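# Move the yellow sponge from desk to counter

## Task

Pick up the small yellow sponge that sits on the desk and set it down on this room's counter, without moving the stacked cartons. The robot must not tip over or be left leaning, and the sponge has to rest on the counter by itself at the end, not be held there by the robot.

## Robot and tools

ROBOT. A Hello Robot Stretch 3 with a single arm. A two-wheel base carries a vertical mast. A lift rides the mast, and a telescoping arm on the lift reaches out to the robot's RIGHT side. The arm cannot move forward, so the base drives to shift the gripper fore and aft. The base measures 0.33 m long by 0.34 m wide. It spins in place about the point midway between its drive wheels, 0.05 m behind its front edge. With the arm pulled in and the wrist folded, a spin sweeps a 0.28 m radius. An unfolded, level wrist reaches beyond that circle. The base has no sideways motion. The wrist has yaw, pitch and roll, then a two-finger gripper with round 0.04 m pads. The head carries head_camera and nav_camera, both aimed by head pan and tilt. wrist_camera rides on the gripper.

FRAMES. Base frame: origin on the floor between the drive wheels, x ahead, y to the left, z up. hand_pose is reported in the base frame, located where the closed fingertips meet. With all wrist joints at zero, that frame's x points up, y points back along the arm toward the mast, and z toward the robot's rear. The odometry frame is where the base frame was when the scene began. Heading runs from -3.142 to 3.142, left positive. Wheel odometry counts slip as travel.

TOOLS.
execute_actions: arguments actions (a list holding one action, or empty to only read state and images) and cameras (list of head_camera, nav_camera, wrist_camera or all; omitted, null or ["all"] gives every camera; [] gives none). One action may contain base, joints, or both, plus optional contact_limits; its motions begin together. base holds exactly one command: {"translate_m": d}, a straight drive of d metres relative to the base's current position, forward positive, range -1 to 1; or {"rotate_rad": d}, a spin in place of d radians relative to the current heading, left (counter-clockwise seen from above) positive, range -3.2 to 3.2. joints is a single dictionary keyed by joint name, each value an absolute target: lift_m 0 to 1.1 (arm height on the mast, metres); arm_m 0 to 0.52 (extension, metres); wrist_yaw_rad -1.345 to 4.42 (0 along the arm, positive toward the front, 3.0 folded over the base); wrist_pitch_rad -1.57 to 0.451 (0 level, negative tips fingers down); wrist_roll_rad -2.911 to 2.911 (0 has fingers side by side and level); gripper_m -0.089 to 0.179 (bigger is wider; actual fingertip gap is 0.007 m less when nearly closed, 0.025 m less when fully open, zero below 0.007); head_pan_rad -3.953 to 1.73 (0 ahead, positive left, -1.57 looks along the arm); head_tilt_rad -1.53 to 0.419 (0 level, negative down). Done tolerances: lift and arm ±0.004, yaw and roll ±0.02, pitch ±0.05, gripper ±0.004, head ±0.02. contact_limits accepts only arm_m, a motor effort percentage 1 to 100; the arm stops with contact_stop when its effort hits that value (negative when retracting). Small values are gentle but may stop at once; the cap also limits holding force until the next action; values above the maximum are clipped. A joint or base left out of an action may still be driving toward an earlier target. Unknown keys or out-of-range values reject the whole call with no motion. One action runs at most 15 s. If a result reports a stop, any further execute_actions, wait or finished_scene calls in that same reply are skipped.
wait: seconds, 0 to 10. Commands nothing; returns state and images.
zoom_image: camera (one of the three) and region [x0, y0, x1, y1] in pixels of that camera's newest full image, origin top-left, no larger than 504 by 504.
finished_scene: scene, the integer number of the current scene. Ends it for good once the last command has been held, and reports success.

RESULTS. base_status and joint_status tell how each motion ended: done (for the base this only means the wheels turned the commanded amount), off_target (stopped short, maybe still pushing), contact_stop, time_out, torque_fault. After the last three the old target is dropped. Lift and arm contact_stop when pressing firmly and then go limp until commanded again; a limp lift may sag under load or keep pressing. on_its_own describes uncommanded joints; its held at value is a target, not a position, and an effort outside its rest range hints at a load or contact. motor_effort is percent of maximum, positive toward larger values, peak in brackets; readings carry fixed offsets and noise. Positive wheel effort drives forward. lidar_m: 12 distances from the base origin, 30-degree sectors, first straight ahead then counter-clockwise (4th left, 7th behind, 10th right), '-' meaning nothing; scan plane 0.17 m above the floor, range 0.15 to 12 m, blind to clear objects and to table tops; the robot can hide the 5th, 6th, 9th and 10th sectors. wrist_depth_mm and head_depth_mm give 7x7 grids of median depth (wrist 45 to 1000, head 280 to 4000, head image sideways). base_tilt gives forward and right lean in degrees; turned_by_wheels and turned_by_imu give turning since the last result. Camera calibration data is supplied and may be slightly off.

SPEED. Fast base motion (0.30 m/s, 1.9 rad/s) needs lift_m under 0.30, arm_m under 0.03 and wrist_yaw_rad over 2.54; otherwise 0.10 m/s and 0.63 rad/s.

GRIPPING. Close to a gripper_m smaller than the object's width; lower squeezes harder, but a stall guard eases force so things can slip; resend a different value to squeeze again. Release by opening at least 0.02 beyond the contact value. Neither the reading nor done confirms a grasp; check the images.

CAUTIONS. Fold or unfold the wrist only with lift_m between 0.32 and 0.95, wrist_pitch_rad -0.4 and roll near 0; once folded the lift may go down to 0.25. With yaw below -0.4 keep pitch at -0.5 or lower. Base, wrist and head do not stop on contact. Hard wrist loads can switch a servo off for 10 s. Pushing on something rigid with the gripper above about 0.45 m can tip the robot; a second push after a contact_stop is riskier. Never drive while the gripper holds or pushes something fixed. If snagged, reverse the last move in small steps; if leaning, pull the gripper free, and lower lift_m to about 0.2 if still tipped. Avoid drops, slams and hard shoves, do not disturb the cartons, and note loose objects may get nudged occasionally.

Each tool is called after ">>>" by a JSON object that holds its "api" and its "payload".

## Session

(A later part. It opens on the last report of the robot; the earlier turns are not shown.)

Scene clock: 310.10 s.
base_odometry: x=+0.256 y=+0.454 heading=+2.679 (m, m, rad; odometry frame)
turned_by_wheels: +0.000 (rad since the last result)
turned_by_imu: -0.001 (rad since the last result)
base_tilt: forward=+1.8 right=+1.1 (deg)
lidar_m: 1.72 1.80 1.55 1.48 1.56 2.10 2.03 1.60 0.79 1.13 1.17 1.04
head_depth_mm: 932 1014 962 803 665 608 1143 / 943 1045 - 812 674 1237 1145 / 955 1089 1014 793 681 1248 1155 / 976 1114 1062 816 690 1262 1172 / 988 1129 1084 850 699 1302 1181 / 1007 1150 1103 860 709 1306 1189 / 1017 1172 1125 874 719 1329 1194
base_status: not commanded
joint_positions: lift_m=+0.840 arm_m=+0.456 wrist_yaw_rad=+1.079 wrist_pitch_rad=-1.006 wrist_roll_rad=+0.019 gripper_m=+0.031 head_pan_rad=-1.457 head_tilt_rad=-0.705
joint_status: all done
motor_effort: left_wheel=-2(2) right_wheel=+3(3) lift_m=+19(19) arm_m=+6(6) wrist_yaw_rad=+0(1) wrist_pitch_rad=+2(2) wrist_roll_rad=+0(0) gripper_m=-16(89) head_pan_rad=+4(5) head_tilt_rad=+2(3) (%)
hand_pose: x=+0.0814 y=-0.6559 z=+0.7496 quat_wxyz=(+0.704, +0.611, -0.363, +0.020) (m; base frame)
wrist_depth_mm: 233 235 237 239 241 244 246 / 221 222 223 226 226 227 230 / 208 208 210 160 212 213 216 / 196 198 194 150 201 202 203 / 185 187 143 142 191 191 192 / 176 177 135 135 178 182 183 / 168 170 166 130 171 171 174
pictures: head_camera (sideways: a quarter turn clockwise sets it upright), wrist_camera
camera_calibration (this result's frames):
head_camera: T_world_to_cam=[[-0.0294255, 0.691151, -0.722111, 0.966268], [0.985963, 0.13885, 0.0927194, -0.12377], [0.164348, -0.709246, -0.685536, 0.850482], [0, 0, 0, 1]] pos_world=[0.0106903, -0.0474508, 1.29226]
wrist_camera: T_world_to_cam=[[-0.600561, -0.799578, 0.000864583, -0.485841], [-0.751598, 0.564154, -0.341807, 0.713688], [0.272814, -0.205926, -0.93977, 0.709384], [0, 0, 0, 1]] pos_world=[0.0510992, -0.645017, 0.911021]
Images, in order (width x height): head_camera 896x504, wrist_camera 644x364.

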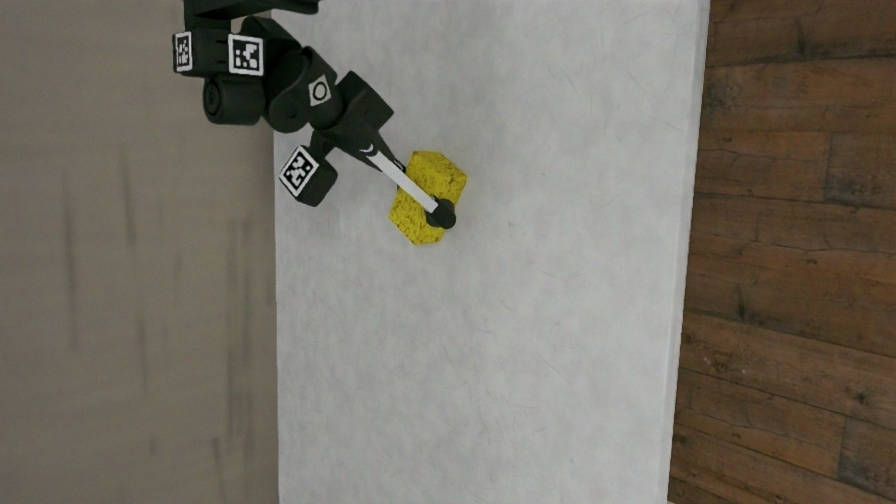

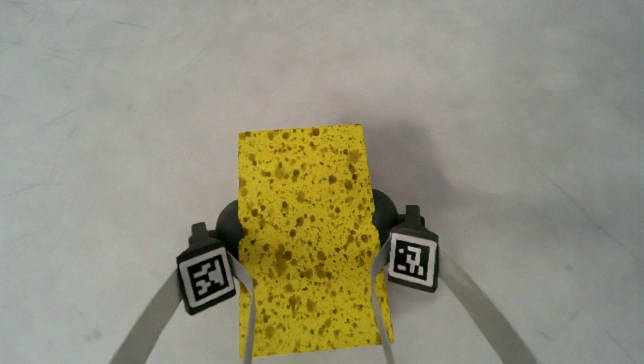

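>>> {"api": "execute_actions", "payload": {"actions": [{"joints": {"lift_m": 0.91}}], "cameras": ["wrist_camera"]}}

Scene clock: 315.57 s.
base_odometry: x=+0.256 y=+0.454 heading=+2.679 (m, m, rad; odometry frame)
turned_by_wheels: +0.000 (rad since the last result)
turned_by_imu: -0.001 (rad since the last result)
base_tilt: forward=+1.8 right=+1.0 (deg)
lidar_m: 1.72 1.81 1.55 1.48 1.55 2.10 2.03 1.59 0.79 1.13 1.17 1.04
head_depth_mm: 915 - 1001 799 667 608 1134 / 942 1054 954 813 676 1235 1146 / 961 1074 1064 781 683 1248 1155 / 972 1108 1062 829 690 1258 1166 / 990 1129 1081 850 701 1301 1179 / 1003 1155 1101 865 707 1307 1194 / 1016 1167 1123 878 721 1329 1196
base_status: not commanded
joint_positions: lift_m=+0.910 arm_m=+0.456 wrist_yaw_rad=+1.079 wrist_pitch_rad=-1.006 wrist_roll_rad=+0.019 gripper_m=+0.031 head_pan_rad=-1.457 head_tilt_rad=-0.705
joint_status: all done
motor_effort: left_wheel=-1(2) right_wheel=+3(3) lift_m=+29(28) arm_m=+6(6) wrist_yaw_rad=+1(0) wrist_pitch_rad=+2(3) wrist_roll_rad=+0(0) gripper_m=-15(16) head_pan_rad=+4(4) head_tilt_rad=+2(3) (%)
hand_pose: x=+0.0814 y=-0.6559 z=+0.8191 quat_wxyz=(+0.704, +0.611, -0.363, +0.020) (m; base frame)
wrist_depth_mm: 321 323 324 330 329 330 341 / 299 303 304 307 310 313 312 / 283 282 288 159 291 294 293 / 268 270 263 150 273 275 277 / 253 257 143 142 259 260 261 / 241 243 135 135 242 247 249 / 228 230 226 130 233 235 238
pictures: wrist_camera
camera_calibration (this result's frames):
wrist_camera: T_world_to_cam=[[-0.600561, -0.799578, 0.000896156, -0.485934], [-0.75166, 0.564187, -0.341613, 0.737261], [0.272641, -0.205833, -0.93984, 0.774827], [0, 0, 0, 1]] pos_world=[0.0510867, -0.645011, 0.980507]
Images, in order (width x height): wrist_camera 644x364.

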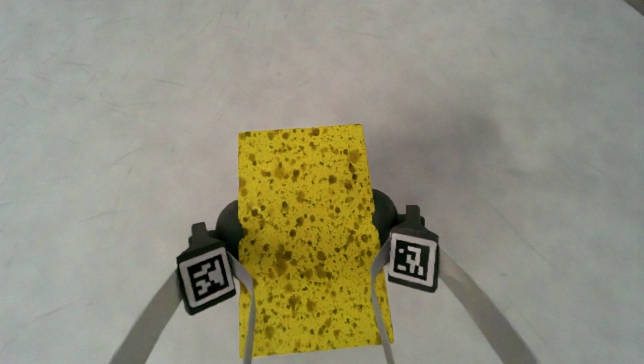

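>>> {"api": "execute_actions", "payload": {"actions": [{"base": {"rotate_rad": 0.645}, "joints": {"arm_m": 0.0, "wrist_pitch_rad": -0.4, "wrist_yaw_rad": 2.65, "head_pan_rad": 0.1, "head_tilt_rad": -0.6}}]}}

Scene clock: 361.87 s.
base_odometry: x=+0.256 y=+0.454 heading=-2.959 (m, m, rad; odometry frame)
turned_by_wheels: +0.645 (rad since the last result)
turned_by_imu: +0.632 (rad since the last result)
base_tilt: forward=+1.8 right=+1.0 (deg)
lidar_m: 1.89 1.49 1.49 1.63 2.05 2.03 1.44 0.79 1.13 1.04 1.74 1.72
head_depth_mm: 1643 1801 2021 2071 1651 1378 1182 / 1781 1977 2232 2088 1674 1387 1186 / 1928 2167 2496 2137 1679 1399 1197 / 2123 2417 2666 2156 1713 1418 1215 / 2349 2627 2110 2118 1744 1430 1223 / 1597 1853 1980 2066 1759 1449 1228 / 1400 1611 1634 1808 1784 1464 1252
base_status: done
joint_positions: lift_m=+0.910 arm_m=+0.000 wrist_yaw_rad=+2.649 wrist_pitch_rad=-0.420 wrist_roll_rad=+0.019 gripper_m=+0.031 head_pan_rad=+0.093 head_tilt_rad=-0.606
joint_status: all done
motor_effort: left_wheel=-2(8) right_wheel=+3(8) lift_m=+28(28) arm_m=-5(6) wrist_yaw_rad=+1(2) wrist_pitch_rad=+8(8) wrist_roll_rad=+0(0) gripper_m=-16(15) head_pan_rad=+4(60) head_tilt_rad=+3(13) (%)
hand_pose: x=+0.0848 y=+0.0521 z=+0.9219 quat_wxyz=(+0.312, +0.712, -0.028, +0.628) (m; base frame)
wrist_depth_mm: - - - - - - - / - - - - - - - / - - - 160 - - - / - - - 150 - - - / - - 143 142 - - - / - - 135 135 - - - / - - - 130 - - -
pictures: head_camera (sideways: a quarter turn clockwise sets it upright), nav_camera (sideways: a quarter turn counterclockwise sets it upright), wrist_camera
camera_calibration (this result's frames):
head_camera: T_world_to_cam=[[-0.617366, -0.00799376, -0.786635, 1.05396], [-0.1271, 0.987825, 0.089712, -0.113076], [0.776341, 0.155366, -0.610865, 0.74962], [0, 0, 0, 1]] pos_world=[0.0543442, 0.00365911, 1.29714]
nav_camera: T_world_to_cam=[[0.488533, 0.0169328, 0.872381, -1.09119], [0.00365675, -0.999843, 0.0173591, 0.0387745], [0.872537, -0.0052904, -0.488519, 0.596068], [0, 0, 0, 1]] pos_world=[0.0128486, 0.0603988, 1.24245]
wrist_camera: T_world_to_cam=[[0.81092, -0.579232, -0.083065, 0.0283249], [-0.401891, -0.448129, -0.798539, 0.819854], [0.425315, 0.680934, -0.596185, 0.640348], [0, 0, 0, 1]] pos_world=[0.0341728, -0.0522276, 1.0388]
Images, in order (width x height): head_camera 896x504, nav_camera 672x504, wrist_camera 644x364.

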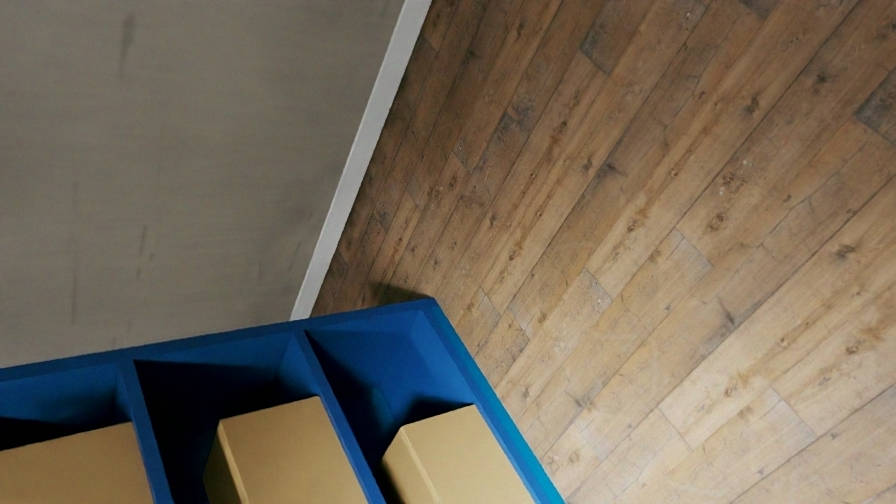

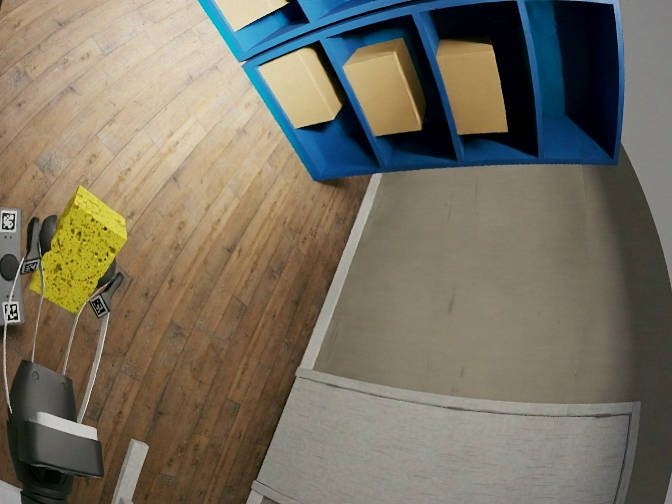

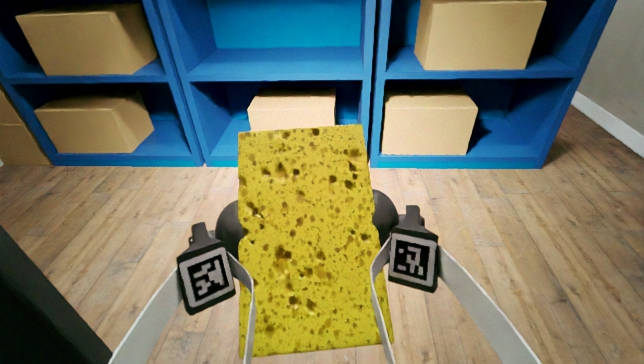

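>>> {"api": "execute_actions", "payload": {"actions": [{"base": {"translate_m": 0.5}, "joints": {"lift_m": 0.28}}], "cameras": ["nav_camera"]}}

>>> {"api": "execute_actions", "payload": {"actions": [{"base": {"translate_m": 1.0}}], "cameras": ["head_camera", "nav_camera"]}}

Scene clock: 403.23 s.
base_odometry: x=-0.236 y=+0.363 heading=-2.959 (m, m, rad; odometry frame)
turned_by_wheels: +0.000 (rad since the last result)
turned_by_imu: -0.003 (rad since the last result)
base_tilt: forward=+1.8 right=+1.0 (deg)
lidar_m: 1.45 1.21 1.19 1.29 1.99 2.42 1.26 1.29 1.08 1.04 1.33 1.31
head_depth_mm: 1254 1383 1540 1717 1652 1376 1180 / 1350 1507 1696 1888 1675 1388 1189 / 1464 1664 1885 2047 1687 1405 1202 / 1615 1830 2133 2158 1712 1419 1205 / 1794 2070 2428 2178 1736 1431 1225 / 1999 2238 1479 1749 1703 1448 1234 / 1141 1256 1598 1902 1660 1466 1242
base_status: done
joint_positions: lift_m=+0.280 arm_m=+0.000 wrist_yaw_rad=+2.649 wrist_pitch_rad=-0.420 wrist_roll_rad=+0.019 gripper_m=+0.031 head_pan_rad=+0.093 head_tilt_rad=-0.605
joint_status: all done
motor_effort: left_wheel=-1(3) right_wheel=+2(6) lift_m=+19(24) arm_m=-5(5) wrist_yaw_rad=+1(1) wrist_pitch_rad=+8(8) wrist_roll_rad=+0(0) gripper_m=-16(16) head_pan_rad=+4(5) head_tilt_rad=+3(3) (%)
hand_pose: x=+0.0848 y=+0.0521 z=+0.2925 quat_wxyz=(+0.312, +0.712, -0.028, +0.628) (m; base frame)
wrist_depth_mm: - - - - - - - / - - - - - - - / 909 865 872 160 817 822 805 / 713 694 634 150 659 642 637 / 574 567 144 142 531 535 530 / 506 485 135 135 451 456 456 / - - 129 130 394 403 402
pictures: nav_camera (sideways: a quarter turn counterclockwise sets it upright)
camera_calibration (this result's frames):
nav_camera: T_world_to_cam=[[0.488295, 0.0169157, 0.872515, -1.09136], [0.00366249, -0.999843, 0.0173346, 0.0388063], [0.872671, -0.00526882, -0.48828, 0.595758], [0, 0, 0, 1]] pos_world=[0.0128642, 0.0604004, 1.24245]
Images, in order (width x height): nav_camera 672x504.

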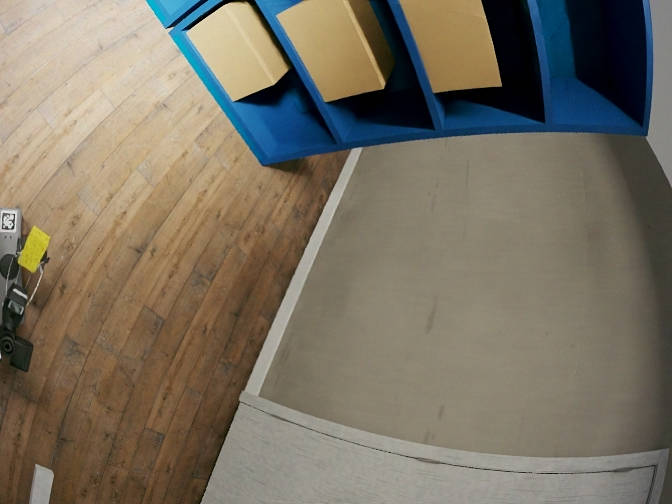

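Scene clock: 408.17 s.
base_odometry: x=-1.219 y=+0.182 heading=-2.959 (m, m, rad; odometry frame)
turned_by_wheels: +0.000 (rad since the last result)
turned_by_imu: -0.003 (rad since the last result)
base_tilt: forward=+1.8 right=+1.0 (deg)
lidar_m: 0.59 0.89 0.58 0.77 0.97 3.22 2.25 1.59 1.42 0.70 0.55 0.54
head_depth_mm: 479 527 586 659 755 884 1060 / 517 573 646 734 859 1025 1161 / 562 631 718 830 985 1215 1200 / 616 697 809 957 1170 1355 1212 / 683 784 925 1122 1436 1432 1219 / 762 893 1081 1363 1679 1452 1241 / 867 1038 1293 1732 1782 1468 1249
base_status: done
joint_positions: lift_m=+0.280 arm_m=+0.000 wrist_yaw_rad=+2.649 wrist_pitch_rad=-0.420 wrist_roll_rad=+0.019 gripper_m=+0.031 head_pan_rad=+0.093 head_tilt_rad=-0.605
joint_status: not commanded
motor_effort: left_wheel=-1(5) right_wheel=+2(8) lift_m=+19(19) arm_m=-5(5) wrist_yaw_rad=+0(1) wrist_pitch_rad=+8(7) wrist_roll_rad=+0(0) gripper_m=-15(16) head_pan_rad=+5(5) head_tilt_rad=+2(3) (%)
hand_pose: x=+0.0848 y=+0.0521 z=+0.2925 quat_wxyz=(+0.312, +0.712, -0.028, +0.628) (m; base frame)
wrist_depth_mm: 604 837 969 - - 974 600 / 662 837 875 - - 893 619 / 700 712 703 158 813 791 614 / 688 692 621 150 655 643 589 / 561 564 143 142 529 531 532 / 499 477 135 135 448 454 452 / - - 129 130 395 400 395
pictures: head_camera (sideways: a quarter turn clockwise sets it upright), nav_camera (sideways: a quarter turn counterclockwise sets it upright)
camera_calibration (this result's frames):
head_camera: T_world_to_cam=[[-0.61666, -0.00800402, -0.787189, 1.05467], [-0.127302, 0.987801, 0.0896805, -0.113034], [0.776869, 0.155513, -0.610156, 0.748694], [0, 0, 0, 1]] pos_world=[0.054348, 0.00366545, 1.29718]
nav_camera: T_world_to_cam=[[0.487749, 0.01692, 0.87282, -1.09176], [0.0037644, -0.999844, 0.0172788, 0.0388783], [0.872976, -0.00514209, -0.487737, 0.595048], [0, 0, 0, 1]] pos_world=[0.0128944, 0.0604046, 1.24246]
Images, in order (width x height): head_camera 896x504, nav_camera 672x504.

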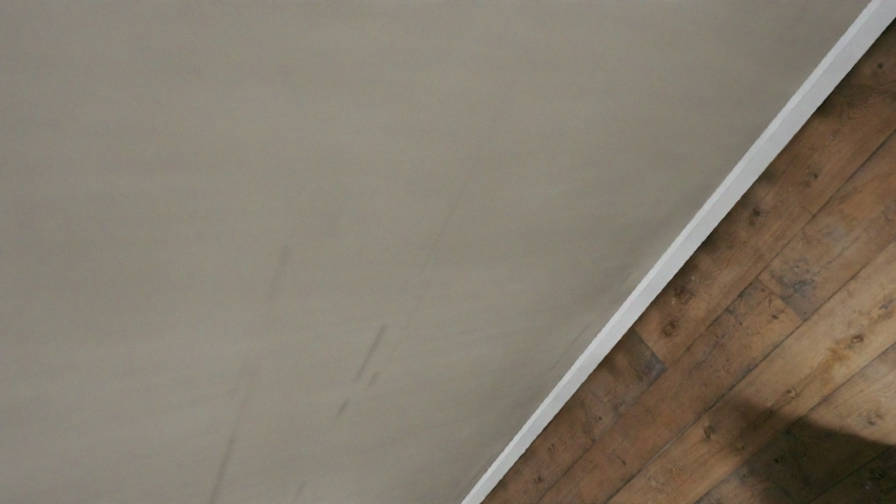

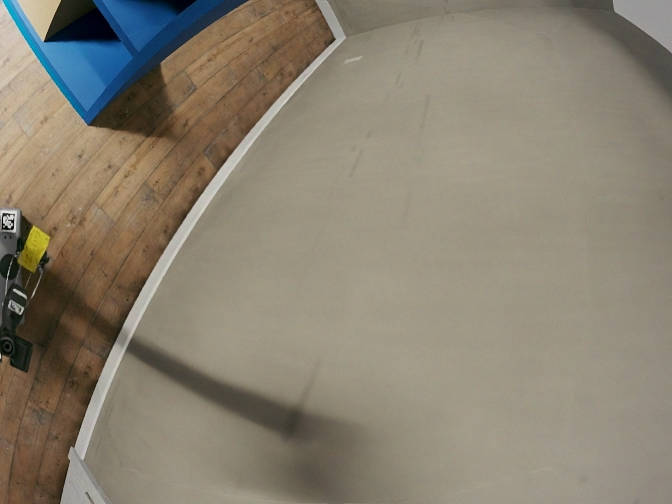

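>>> {"api": "execute_actions", "payload": {"actions": [{"base": {"translate_m": 0.25}}], "cameras": []}}

>>> {"api": "execute_actions", "payload": {"actions": [{"base": {"rotate_rad": 0.95}, "joints": {"head_pan_rad": -0.05, "head_tilt_rad": -0.75}}], "cameras": ["head_camera", "nav_camera"]}}

Scene clock: 424.50 s.
base_odometry: x=-1.465 y=+0.136 heading=-2.959 (m, m, rad; odometry frame)
turned_by_wheels: +0.000 (rad since the last result)
turned_by_imu: -0.002 (rad since the last result)
base_tilt: forward=+1.8 right=+1.1 (deg)
lidar_m: 0.37 0.56 0.75 0.51 0.83 3.07 2.49 1.79 0.89 0.44 0.35 0.34
head_depth_mm: 291 316 352 396 453 530 640 / 310 344 386 441 514 614 764 / 337 378 429 498 592 732 957 / 370 419 483 572 701 902 1153 / 409 470 553 672 855 1179 1220 / 457 535 645 813 1103 1391 1232 / 519 620 774 1030 1538 1469 1248
base_status: done
joint_positions: lift_m=+0.280 arm_m=+0.000 wrist_yaw_rad=+2.649 wrist_pitch_rad=-0.420 wrist_roll_rad=+0.019 gripper_m=+0.031 head_pan_rad=+0.093 head_tilt_rad=-0.605
joint_status: not commanded
motor_effort: left_wheel=-1(6) right_wheel=+2(9) lift_m=+19(19) arm_m=-6(5) wrist_yaw_rad=+1(1) wrist_pitch_rad=+8(8) wrist_roll_rad=+0(0) gripper_m=-16(15) head_pan_rad=+4(5) head_tilt_rad=+3(2) (%)
hand_pose: x=+0.0848 y=+0.0521 z=+0.2925 quat_wxyz=(+0.312, +0.712, -0.028, +0.628) (m; base frame)
wrist_depth_mm: 829 517 - - - 562 366 / 879 518 - - - 563 362 / 738 611 764 159 808 556 360 / 604 604 630 150 671 539 360 / 563 573 143 142 538 503 363 / 488 480 135 135 447 451 355 / - - 129 130 395 404 344
pictures: none
No camera images: the call's "cameras" was empty. Leave "cameras" out to get every camera's image.

Scene clock: 426.37 s.
base_odometry: x=-1.465 y=+0.136 heading=-2.009 (m, m, rad; odometry frame)
turned_by_wheels: +0.950 (rad since the last result)
turned_by_imu: +0.930 (rad since the last result)
base_tilt: forward=+1.8 right=+1.0 (deg)
lidar_m: 1.40 0.51 0.82 1.83 2.50 1.79 1.22 0.48 0.36 0.34 0.36 0.49
head_depth_mm: 1115 1161 1218 1278 1322 1253 1125 / 1757 1845 2000 1753 1499 1293 1132 / 2302 2609 2257 1802 1520 1300 1147 / 2279 2631 2307 1849 1538 1316 1161 / 2332 2641 2342 1860 1480 1269 1159 / 2311 2502 2207 994 947 994 1171 / 1890 762 734 711 724 1222 1183
base_status: done
joint_positions: lift_m=+0.280 arm_m=+0.000 wrist_yaw_rad=+2.649 wrist_pitch_rad=-0.420 wrist_roll_rad=+0.019 gripper_m=+0.031 head_pan_rad=-0.043 head_tilt_rad=-0.741
joint_status: all done
motor_effort: left_wheel=-2(8) right_wheel=+2(9) lift_m=+19(19) arm_m=-6(5) wrist_yaw_rad=+1(1) wrist_pitch_rad=+8(7) wrist_roll_rad=+0(0) gripper_m=-15(16) head_pan_rad=-5(26) head_tilt_rad=-4(20) (%)
hand_pose: x=+0.0848 y=+0.0521 z=+0.2925 quat_wxyz=(+0.312, +0.712, -0.028, +0.628) (m; base frame)
wrist_depth_mm: - - - 827 840 529 - / - - - 861 522 593 - / 871 868 849 159 593 728 790 / 694 689 613 149 631 646 620 / 565 567 143 142 534 538 532 / 492 487 135 135 442 462 447 / - - 129 130 397 402 402
pictures: head_camera (sideways: a quarter turn clockwise sets it upright), nav_camera (sideways: a quarter turn counterclockwise sets it upright)
camera_calibration (this result's frames):
head_camera: T_world_to_cam=[[-0.712906, 0.0800146, -0.69668, 0.937296], [0.0202556, 0.995404, 0.0935961, -0.119016], [0.700967, 0.0526135, -0.711251, 0.880654], [0, 0, 0, 1]] pos_world=[0.0533055, -0.00286275, 1.2905]
nav_camera: T_world_to_cam=[[0.599155, -0.0542523, 0.798793, -0.995913], [-0.12867, -0.991258, 0.0291882, 0.0241856], [0.790226, -0.120269, -0.600898, 0.742781], [0, 0, 0, 1]] pos_world=[0.0128543, 0.059277, 1.24116]
Images, in order (width x height): head_camera 896x504, nav_camera 672x504.

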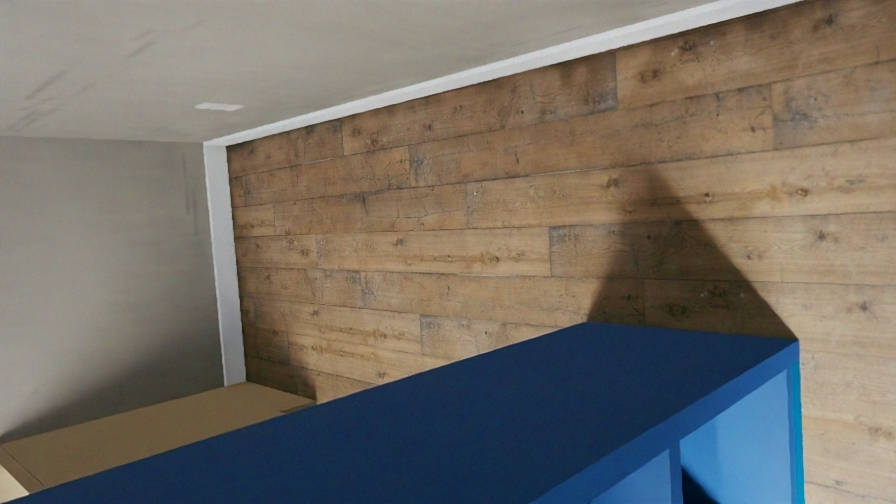

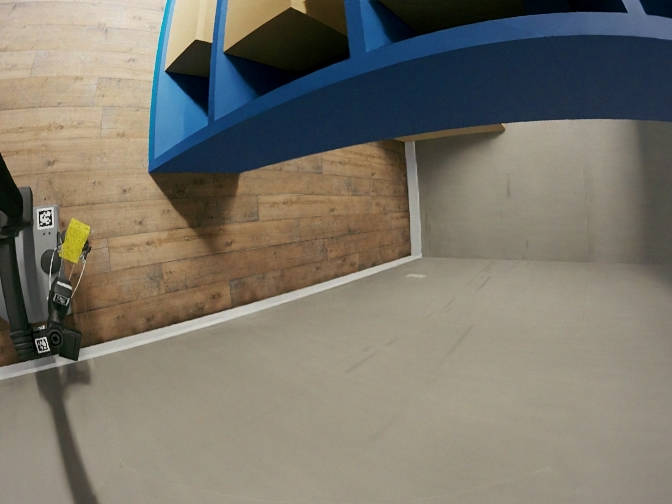

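>>> {"api": "execute_actions", "payload": {"actions": [{"base": {"translate_m": 1.0}, "joints": {"head_pan_rad": 0.7, "head_tilt_rad": -0.5}}], "cameras": ["head_camera", "nav_camera"]}}

Scene clock: 455.97 s.
base_odometry: x=-1.890 y=-0.769 heading=-2.010 (m, m, rad; odometry frame)
turned_by_wheels: +0.000 (rad since the last result)
turned_by_imu: -0.004 (rad since the last result)
base_tilt: forward=+1.9 right=+1.0 (deg)
lidar_m: 1.43 1.20 1.44 0.41 0.34 0.38 1.34 0.50 0.37 0.36 0.37 0.51
head_depth_mm: 1458 1538 1466 1720 1800 1470 1240 / 1571 1652 1264 1419 1664 1492 1252 / 1708 1775 1306 1456 1696 1516 1260 / 1848 1925 1417 1642 1833 1524 1273 / 2041 2126 1604 1905 1928 1530 1285 / 2287 2290 1856 2244 1947 1559 1294 / 2561 2395 2167 2529 1956 1570 1310
base_status: done
joint_positions: lift_m=+0.280 arm_m=+0.000 wrist_yaw_rad=+2.649 wrist_pitch_rad=-0.420 wrist_roll_rad=+0.019 gripper_m=+0.031 head_pan_rad=+0.693 head_tilt_rad=-0.506
joint_status: all done
motor_effort: left_wheel=-2(6) right_wheel=+2(10) lift_m=+19(19) arm_m=-6(5) wrist_yaw_rad=+0(1) wrist_pitch_rad=+7(7) wrist_roll_rad=+0(0) gripper_m=-16(16) head_pan_rad=+5(57) head_tilt_rad=+3(22) (%)
hand_pose: x=+0.0848 y=+0.0521 z=+0.2925 quat_wxyz=(+0.312, +0.712, -0.028, +0.628) (m; base frame)
wrist_depth_mm: - - - - - - - / 815 - - - - - - / 614 852 876 160 822 791 783 / 492 679 625 150 651 648 639 / 420 571 143 142 541 534 524 / 408 479 135 135 451 462 458 / - - 129 130 399 402 396
pictures: head_camera (sideways: a quarter turn clockwise sets it upright), nav_camera (sideways: a quarter turn counterclockwise sets it upright)
camera_calibration (this result's frames):
head_camera: T_world_to_cam=[[-0.44269, -0.303447, -0.843769, 1.12738], [-0.669383, 0.737946, 0.0858075, -0.104697], [0.596617, 0.60279, -0.529803, 0.645256], [0, 0, 0, 1]] pos_world=[0.0440253, 0.0304054, 1.30209]
nav_camera: T_world_to_cam=[[0.325256, 0.233051, 0.916458, -1.14769], [0.566591, -0.823956, 0.00844186, 0.0469482], [0.757089, 0.516511, -0.400041, 0.481643], [0, 0, 0, 1]] pos_world=[-0.0179525, 0.0573804, 1.24409]
Images, in order (width x height): head_camera 896x504, nav_camera 672x504.

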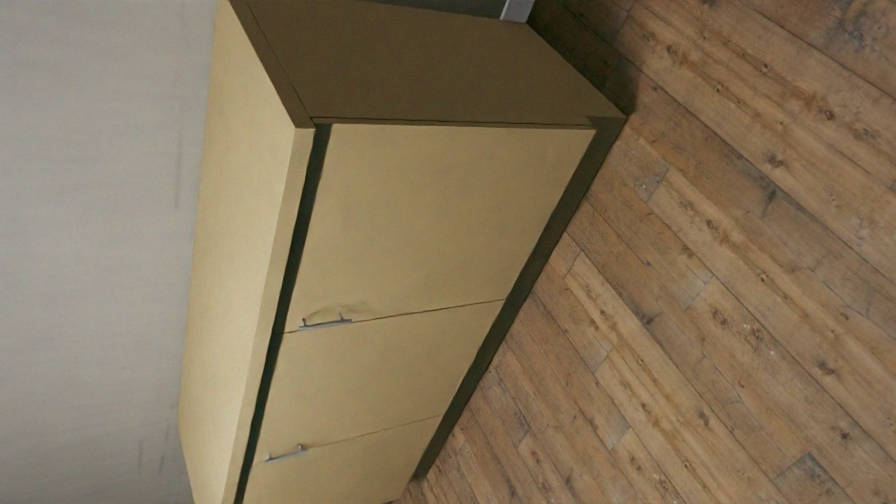

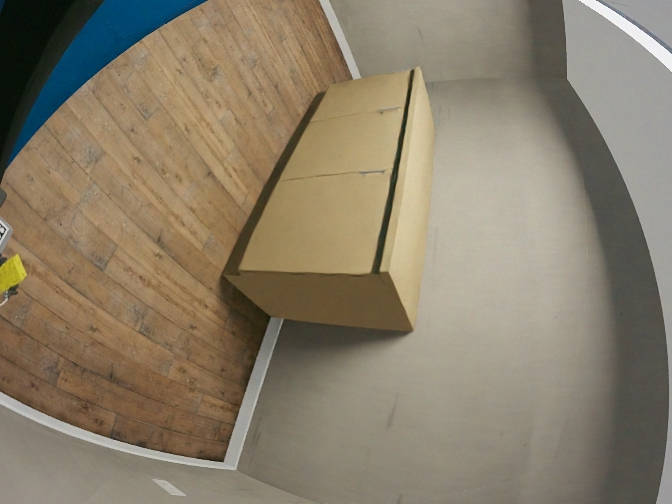

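>>> {"api": "execute_actions", "payload": {"actions": [{"base": {"rotate_rad": 1.04}, "joints": {"head_pan_rad": -0.3, "head_tilt_rad": -0.6}}], "cameras": ["nav_camera"]}}

Scene clock: 508.50 s.
base_odometry: x=-1.890 y=-0.769 heading=-0.970 (m, m, rad; odometry frame)
turned_by_wheels: +1.040 (rad since the last result)
turned_by_imu: +1.018 (rad since the last result)
base_tilt: forward=+1.8 right=+1.0 (deg)
lidar_m: 1.41 0.44 0.29 0.38 1.42 0.51 0.37 0.36 0.37 0.50 1.36 1.20
head_depth_mm: 1518 1305 1389 1683 1660 1386 1186 / 1638 1291 1256 1458 1653 1399 1194 / 1777 1337 1396 1614 1703 1416 1206 / 1957 1481 1578 1864 1738 1430 1224 / 2171 1604 1810 2095 1750 1444 1229 / 2376 1806 2119 2275 1761 1454 1240 / 2766 2097 2684 2304 1799 1473 1253
base_status: done
joint_positions: lift_m=+0.280 arm_m=+0.000 wrist_yaw_rad=+2.649 wrist_pitch_rad=-0.420 wrist_roll_rad=+0.019 gripper_m=+0.031 head_pan_rad=-0.293 head_tilt_rad=-0.593
joint_status: all done
motor_effort: left_wheel=-2(8) right_wheel=+2(10) lift_m=+19(19) arm_m=-5(5) wrist_yaw_rad=+0(0) wrist_pitch_rad=+8(7) wrist_roll_rad=+0(0) gripper_m=-16(15) head_pan_rad=-5(60) head_tilt_rad=-4(14) (%)
hand_pose: x=+0.0848 y=+0.0521 z=+0.2925 quat_wxyz=(+0.312, +0.712, -0.028, +0.628) (m; base frame)
wrist_depth_mm: 441 366 311 352 731 - - / - 415 350 375 860 - - / 840 479 386 160 785 803 790 / 702 579 437 151 667 645 628 / 559 567 143 142 544 532 526 / 498 485 135 135 446 461 451 / - - 129 130 398 404 401
pictures: nav_camera (sideways: a quarter turn counterclockwise sets it upright)
camera_calibration (this result's frames):
nav_camera: T_world_to_cam=[[0.447913, -0.164741, 0.878769, -1.09927], [-0.372948, -0.927711, 0.0161774, 0.04261], [0.812578, -0.334981, -0.476974, 0.581413], [0, 0, 0, 1]] pos_world=[0.0358265, 0.0531966, 1.24264]
Images, in order (width x height): nav_camera 672x504.

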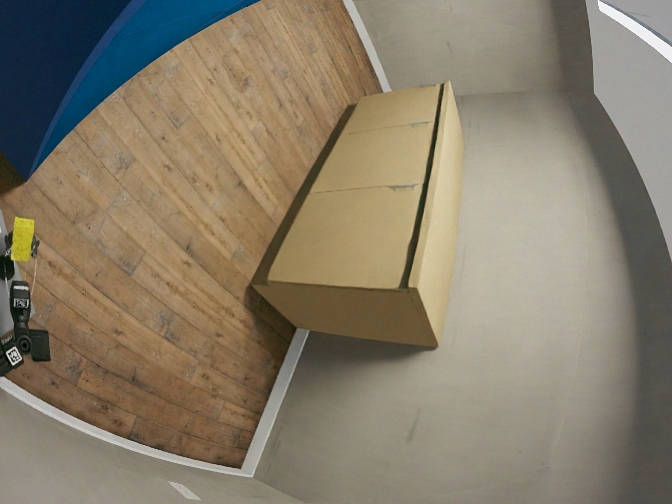

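>>> {"api": "execute_actions", "payload": {"actions": [{"base": {"translate_m": 1.0}, "joints": {"head_pan_rad": -0.9, "head_tilt_rad": -0.6}}], "cameras": ["head_camera", "nav_camera"]}}

Scene clock: 539.83 s.
base_odometry: x=-1.325 y=-1.594 heading=-0.970 (m, m, rad; odometry frame)
turned_by_wheels: +0.000 (rad since the last result)
turned_by_imu: -0.004 (rad since the last result)
base_tilt: forward=+1.9 right=+1.0 (deg)
lidar_m: 0.70 2.50 0.88 0.64 0.62 0.64 1.27 1.22 1.26 0.52 0.50 0.52
head_depth_mm: 874 974 821 615 624 751 942 / 890 988 841 625 645 780 983 / 904 1011 859 634 664 806 1037 / 923 1028 876 644 684 840 1143 / 937 1048 902 657 709 874 1157 / 957 1076 921 666 731 911 1184 / 972 1103 940 678 751 950 1219
base_status: done
joint_positions: lift_m=+0.280 arm_m=+0.000 wrist_yaw_rad=+2.649 wrist_pitch_rad=-0.420 wrist_roll_rad=+0.019 gripper_m=+0.031 head_pan_rad=-0.893 head_tilt_rad=-0.593
joint_status: all done
motor_effort: left_wheel=-2(6) right_wheel=+2(10) lift_m=+19(19) arm_m=-5(6) wrist_yaw_rad=+1(1) wrist_pitch_rad=+8(8) wrist_roll_rad=+0(0) gripper_m=-16(16) head_pan_rad=-5(52) head_tilt_rad=-3(4) (%)
hand_pose: x=+0.0848 y=+0.0521 z=+0.2925 quat_wxyz=(+0.312, +0.712, -0.028, +0.628) (m; base frame)
wrist_depth_mm: 542 694 865 - - - - / 557 683 944 - - - - / 575 721 852 160 814 793 798 / 591 681 637 150 637 649 644 / 570 558 143 143 544 532 530 / 497 474 135 135 449 466 456 / - - 129 130 397 398 395
pictures: head_camera (sideways: a quarter turn clockwise sets it upright), nav_camera (sideways: a quarter turn counterclockwise sets it upright)
camera_calibration (this result's frames):
head_camera: T_world_to_cam=[[-0.341313, 0.502626, -0.794275, 1.06223], [0.752749, 0.652227, 0.0892679, -0.117867], [0.562916, -0.567422, -0.600965, 0.738042], [0, 0, 0, 1]] pos_world=[0.0358215, -0.0382478, 1.29776]
nav_camera: T_world_to_cam=[[0.27697, -0.389445, 0.878419, -1.09777], [-0.831757, -0.554902, 0.0162429, 0.0453235], [0.481111, -0.73513, -0.477615, 0.584269], [0, 0, 0, 1]] pos_world=[0.0606506, 0.0271411, 1.24262]
Images, in order (width x height): head_camera 896x504, nav_camera 672x504.

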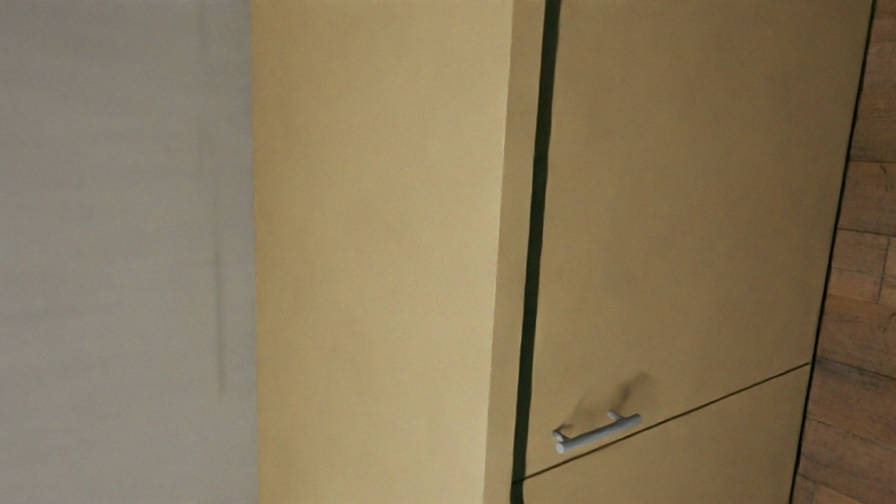

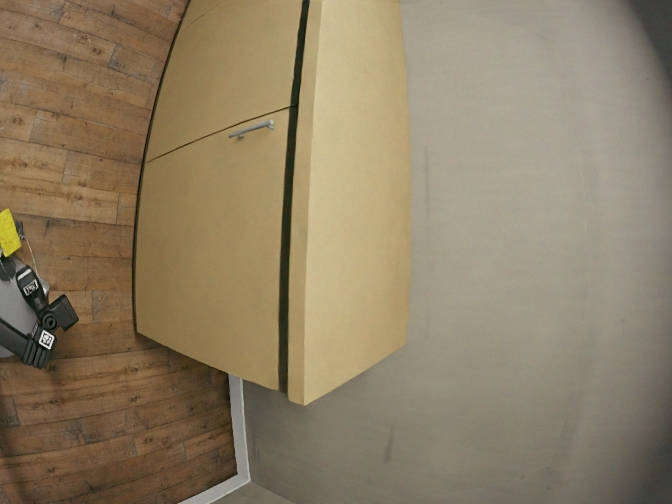

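>>> {"api": "execute_actions", "payload": {"actions": [{"base": {"rotate_rad": 0.565}, "joints": {"lift_m": 1.08, "wrist_yaw_rad": 1.57, "arm_m": 0.12, "head_pan_rad": -1.3, "head_tilt_rad": -0.5}}]}}

Scene clock: 572.13 s.
base_odometry: x=-1.325 y=-1.594 heading=-0.405 (m, m, rad; odometry frame)
turned_by_wheels: +0.565 (rad since the last result)
turned_by_imu: +0.552 (rad since the last result)
base_tilt: forward=+1.8 right=+1.0 (deg)
lidar_m: 2.15 0.85 0.63 0.61 0.64 1.25 1.21 1.27 0.51 0.50 0.52 0.73
head_depth_mm: 872 953 1006 - 560 658 775 / 900 988 1042 - 613 700 831 / 929 1008 - - 636 744 895 / 967 1066 1027 814 686 794 965 / 997 1111 1117 793 726 850 1057 / 1039 1152 1153 766 321 918 1206 / 1080 1208 1179 344 577 993 1255
base_status: done
joint_positions: lift_m=+1.080 arm_m=+0.120 wrist_yaw_rad=+1.571 wrist_pitch_rad=-0.419 wrist_roll_rad=+0.019 gripper_m=+0.031 head_pan_rad=-1.293 head_tilt_rad=-0.507
joint_status: all done
motor_effort: left_wheel=-2(8) right_wheel=+3(9) lift_m=+28(32) arm_m=+6(5) wrist_yaw_rad=-1(3) wrist_pitch_rad=+8(7) wrist_roll_rad=+0(0) gripper_m=-16(16) head_pan_rad=-5(40) head_tilt_rad=+3(14) (%)
hand_pose: x=+0.2029 y=-0.2646 z=+1.0921 quat_wxyz=(+0.590, +0.597, -0.390, +0.380) (m; base frame)
wrist_depth_mm: - - - - - - 860 / - - - - 872 803 790 / - - - 159 674 601 584 / - - - 150 728 472 468 / - - 142 142 543 400 387 / - - 135 136 706 356 332 / - - - 130 696 385 294
pictures: head_camera (sideways: a quarter turn clockwise sets it upright), nav_camera (sideways: a quarter turn counterclockwise sets it upright), wrist_camera
camera_calibration (this result's frames):
head_camera: T_world_to_cam=[[-0.0992341, 0.527731, -0.843595, 1.12506], [0.945227, 0.314929, 0.0858217, -0.114564], [0.310963, -0.788873, -0.530077, 0.647355], [0, 0, 0, 1]] pos_world=[0.0186297, -0.0469663, 1.30207]
nav_camera: T_world_to_cam=[[0.0821792, -0.391904, 0.916329, -1.14604], [-0.982473, -0.18621, 0.00847118, 0.0563593], [0.16731, -0.900965, -0.400338, 0.485626], [0, 0, 0, 1]] pos_world=[0.0683022, -0.00111125, 1.24409]
wrist_camera: T_world_to_cam=[[-0.125781, -0.988565, -0.0831717, -0.154845], [-0.584367, 0.141579, -0.799044, 1.0549], [0.801682, -0.0519018, -0.595493, 0.63622], [0, 0, 0, 1]] pos_world=[0.0869266, -0.269405, 1.2089]
Images, in order (width x height): head_camera 896x504, nav_camera 672x504, wrist_camera 644x364.

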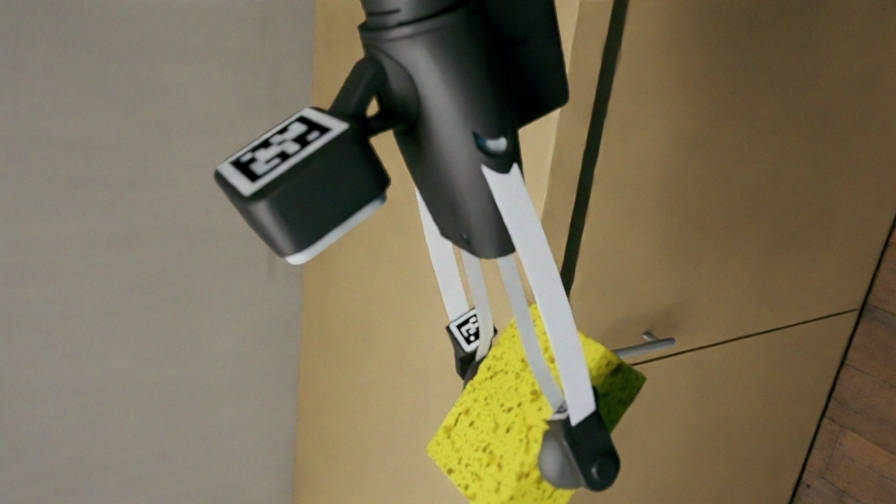

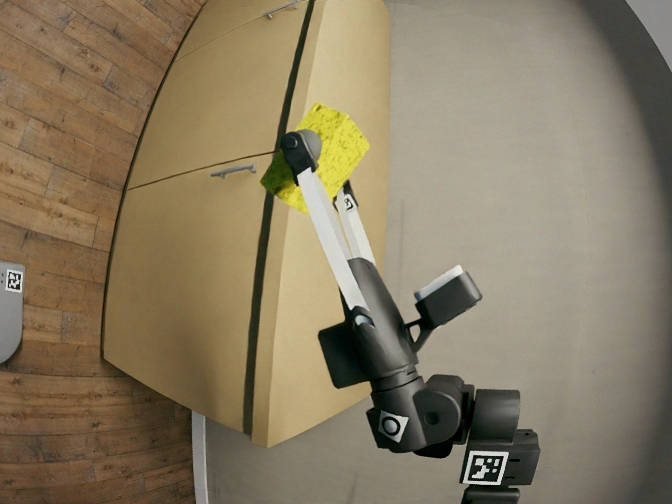

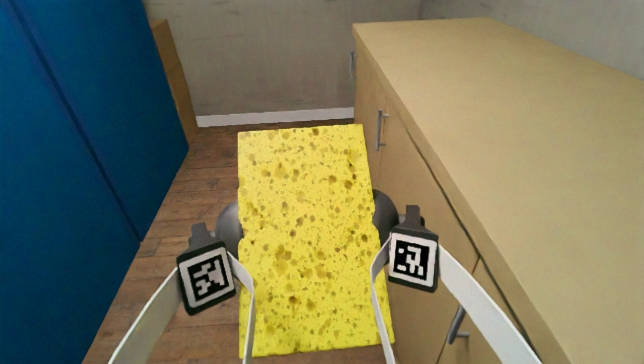

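>>> {"api": "execute_actions", "payload": {"actions": [{"joints": {"arm_m": 0.44, "wrist_yaw_rad": 0.6, "wrist_pitch_rad": -1.0, "head_pan_rad": -1.5, "head_tilt_rad": -0.5}}], "cameras": ["head_camera", "wrist_camera"]}}

Scene clock: 584.47 s.
base_odometry: x=-1.325 y=-1.594 heading=-0.405 (m, m, rad; odometry frame)
turned_by_wheels: +0.000 (rad since the last result)
turned_by_imu: -0.001 (rad since the last result)
base_tilt: forward=+1.8 right=+1.0 (deg)
lidar_m: 2.15 0.85 0.63 0.61 0.64 1.25 1.21 1.27 0.51 0.50 0.52 0.73
head_depth_mm: - 975 1010 703 578 675 802 / 865 - 967 712 585 692 822 / 897 969 1047 674 613 710 855 / 909 1001 1075 740 625 731 883 / 926 1023 1083 754 635 751 910 / 941 1040 1111 769 644 774 945 / 957 1055 1127 780 655 793 976
base_status: not commanded
joint_positions: lift_m=+1.080 arm_m=+0.440 wrist_yaw_rad=+0.600 wrist_pitch_rad=-1.006 wrist_roll_rad=+0.019 gripper_m=+0.031 head_pan_rad=-1.493 head_tilt_rad=-0.507
joint_status: all done
motor_effort: left_wheel=-2(2) right_wheel=+2(3) lift_m=+28(28) arm_m=+6(7) wrist_yaw_rad=-1(2) wrist_pitch_rad=+2(7) wrist_roll_rad=+0(0) gripper_m=-15(15) head_pan_rad=-5(30) head_tilt_rad=+4(4) (%)
hand_pose: x=+0.0443 y=-0.6811 z=+0.9891 quat_wxyz=(+0.688, +0.507, -0.497, -0.148) (m; base frame)
wrist_depth_mm: 296 297 296 301 306 307 306 / 275 278 280 281 281 290 289 / 260 261 263 159 268 269 273 / 248 247 242 149 253 255 256 / 236 233 143 142 242 241 243 / 223 222 135 135 224 228 230 / 211 212 209 130 215 218 219
pictures: head_camera (sideways: a quarter turn clockwise sets it upright), wrist_camera
camera_calibration (this result's frames):
head_camera: T_world_to_cam=[[0.00767794, 0.536925, -0.843595, 1.1244], [0.988973, 0.120698, 0.0858217, -0.114831], [0.1479, -0.834952, -0.530077, 0.648349], [0, 0, 0, 1]] pos_world=[0.00904101, -0.0485198, 1.30207]
wrist_camera: T_world_to_cam=[[-0.901462, -0.432858, 0.000867538, -0.265312], [-0.407058, 0.847045, -0.341789, 0.959243], [0.147211, -0.308463, -0.939776, 0.875139], [0, 0, 0, 1]] pos_world=[0.0224684, -0.657416, 1.15052]
Images, in order (width x height): head_camera 896x504, wrist_camera 644x364.

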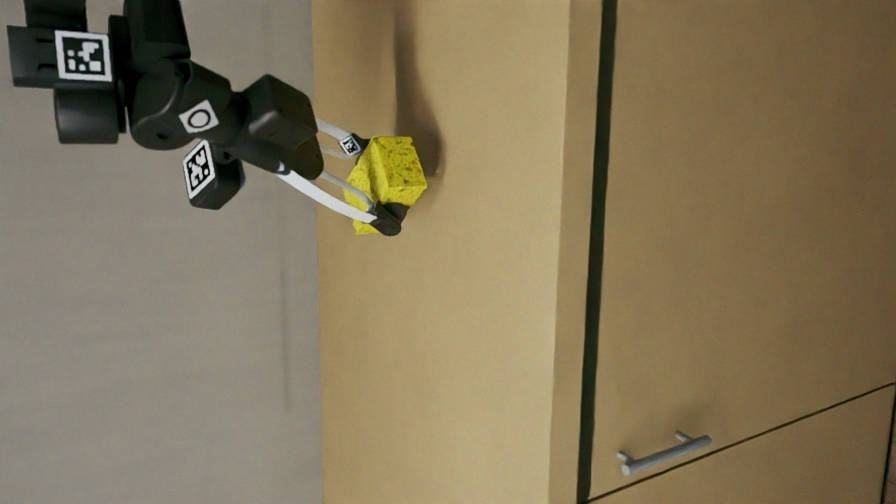

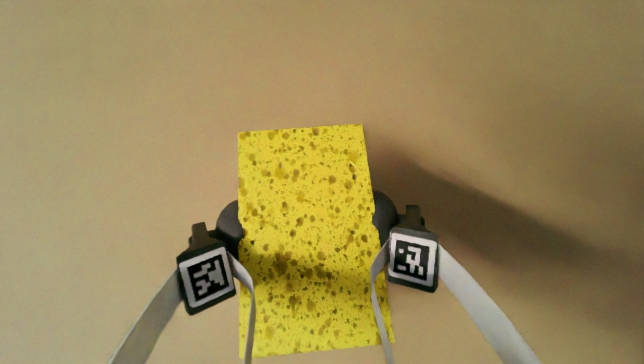

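>>> {"api": "execute_actions", "payload": {"actions": [{"joints": {"lift_m": 1.034}}], "cameras": ["head_camera"]}}

Scene clock: 597.93 s.
base_odometry: x=-1.325 y=-1.594 heading=-0.405 (m, m, rad; odometry frame)
turned_by_wheels: +0.000 (rad since the last result)
turned_by_imu: -0.001 (rad since the last result)
base_tilt: forward=+1.8 right=+1.1 (deg)
lidar_m: 2.15 0.85 0.63 0.61 0.64 1.25 1.22 1.27 0.51 0.50 0.52 0.73
head_depth_mm: 863 - 1012 702 578 675 803 / 881 - 908 714 585 691 826 / 897 980 1062 690 616 710 854 / 911 1001 1061 735 625 731 881 / 925 1024 1086 751 634 752 913 / 939 1040 1114 769 645 775 948 / 955 1053 1123 779 654 798 979
base_status: not commanded
joint_positions: lift_m=+1.034 arm_m=+0.440 wrist_yaw_rad=+0.600 wrist_pitch_rad=-1.006 wrist_roll_rad=+0.019 gripper_m=+0.031 head_pan_rad=-1.493 head_tilt_rad=-0.507
joint_status: all done
motor_effort: left_wheel=-2(1) right_wheel=+3(3) lift_m=+19(24) arm_m=+6(6) wrist_yaw_rad=-1(0) wrist_pitch_rad=+2(3) wrist_roll_rad=+0(0) gripper_m=-16(15) head_pan_rad=-5(5) head_tilt_rad=+3(3) (%)
hand_pose: x=+0.0443 y=-0.6810 z=+0.9435 quat_wxyz=(+0.688, +0.507, -0.497, -0.148) (m; base frame)
wrist_depth_mm: 237 242 244 247 248 248 252 / 225 226 227 229 230 232 234 / 212 212 214 158 217 220 219 / 200 200 198 151 205 207 209 / 187 191 143 142 195 196 196 / 180 180 136 135 183 186 187 / 171 172 171 130 174 177 178
pictures: head_camera (sideways: a quarter turn clockwise sets it upright)
camera_calibration (this result's frames):
head_camera: T_world_to_cam=[[0.00767794, 0.536925, -0.843595, 1.1244], [0.988973, 0.120698, 0.0858217, -0.114831], [0.1479, -0.834952, -0.530077, 0.648349], [0, 0, 0, 1]] pos_world=[0.00904101, -0.0485198, 1.30207]
Images, in order (width x height): head_camera 896x504.

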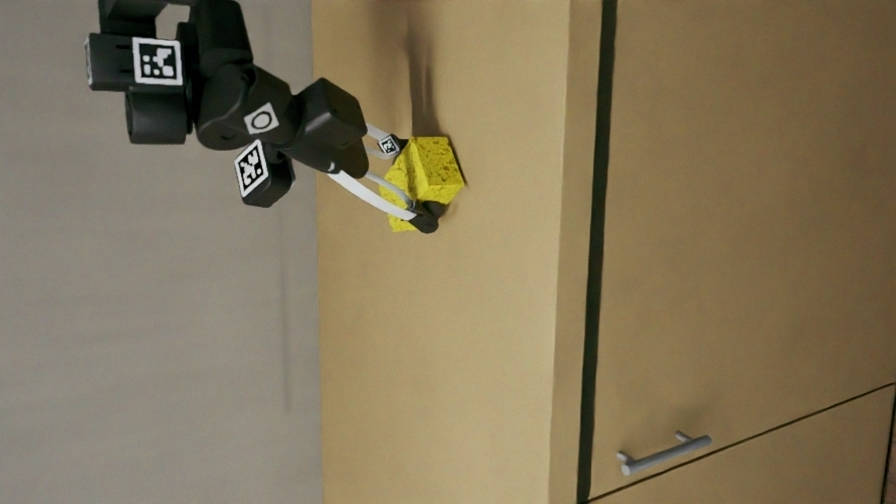

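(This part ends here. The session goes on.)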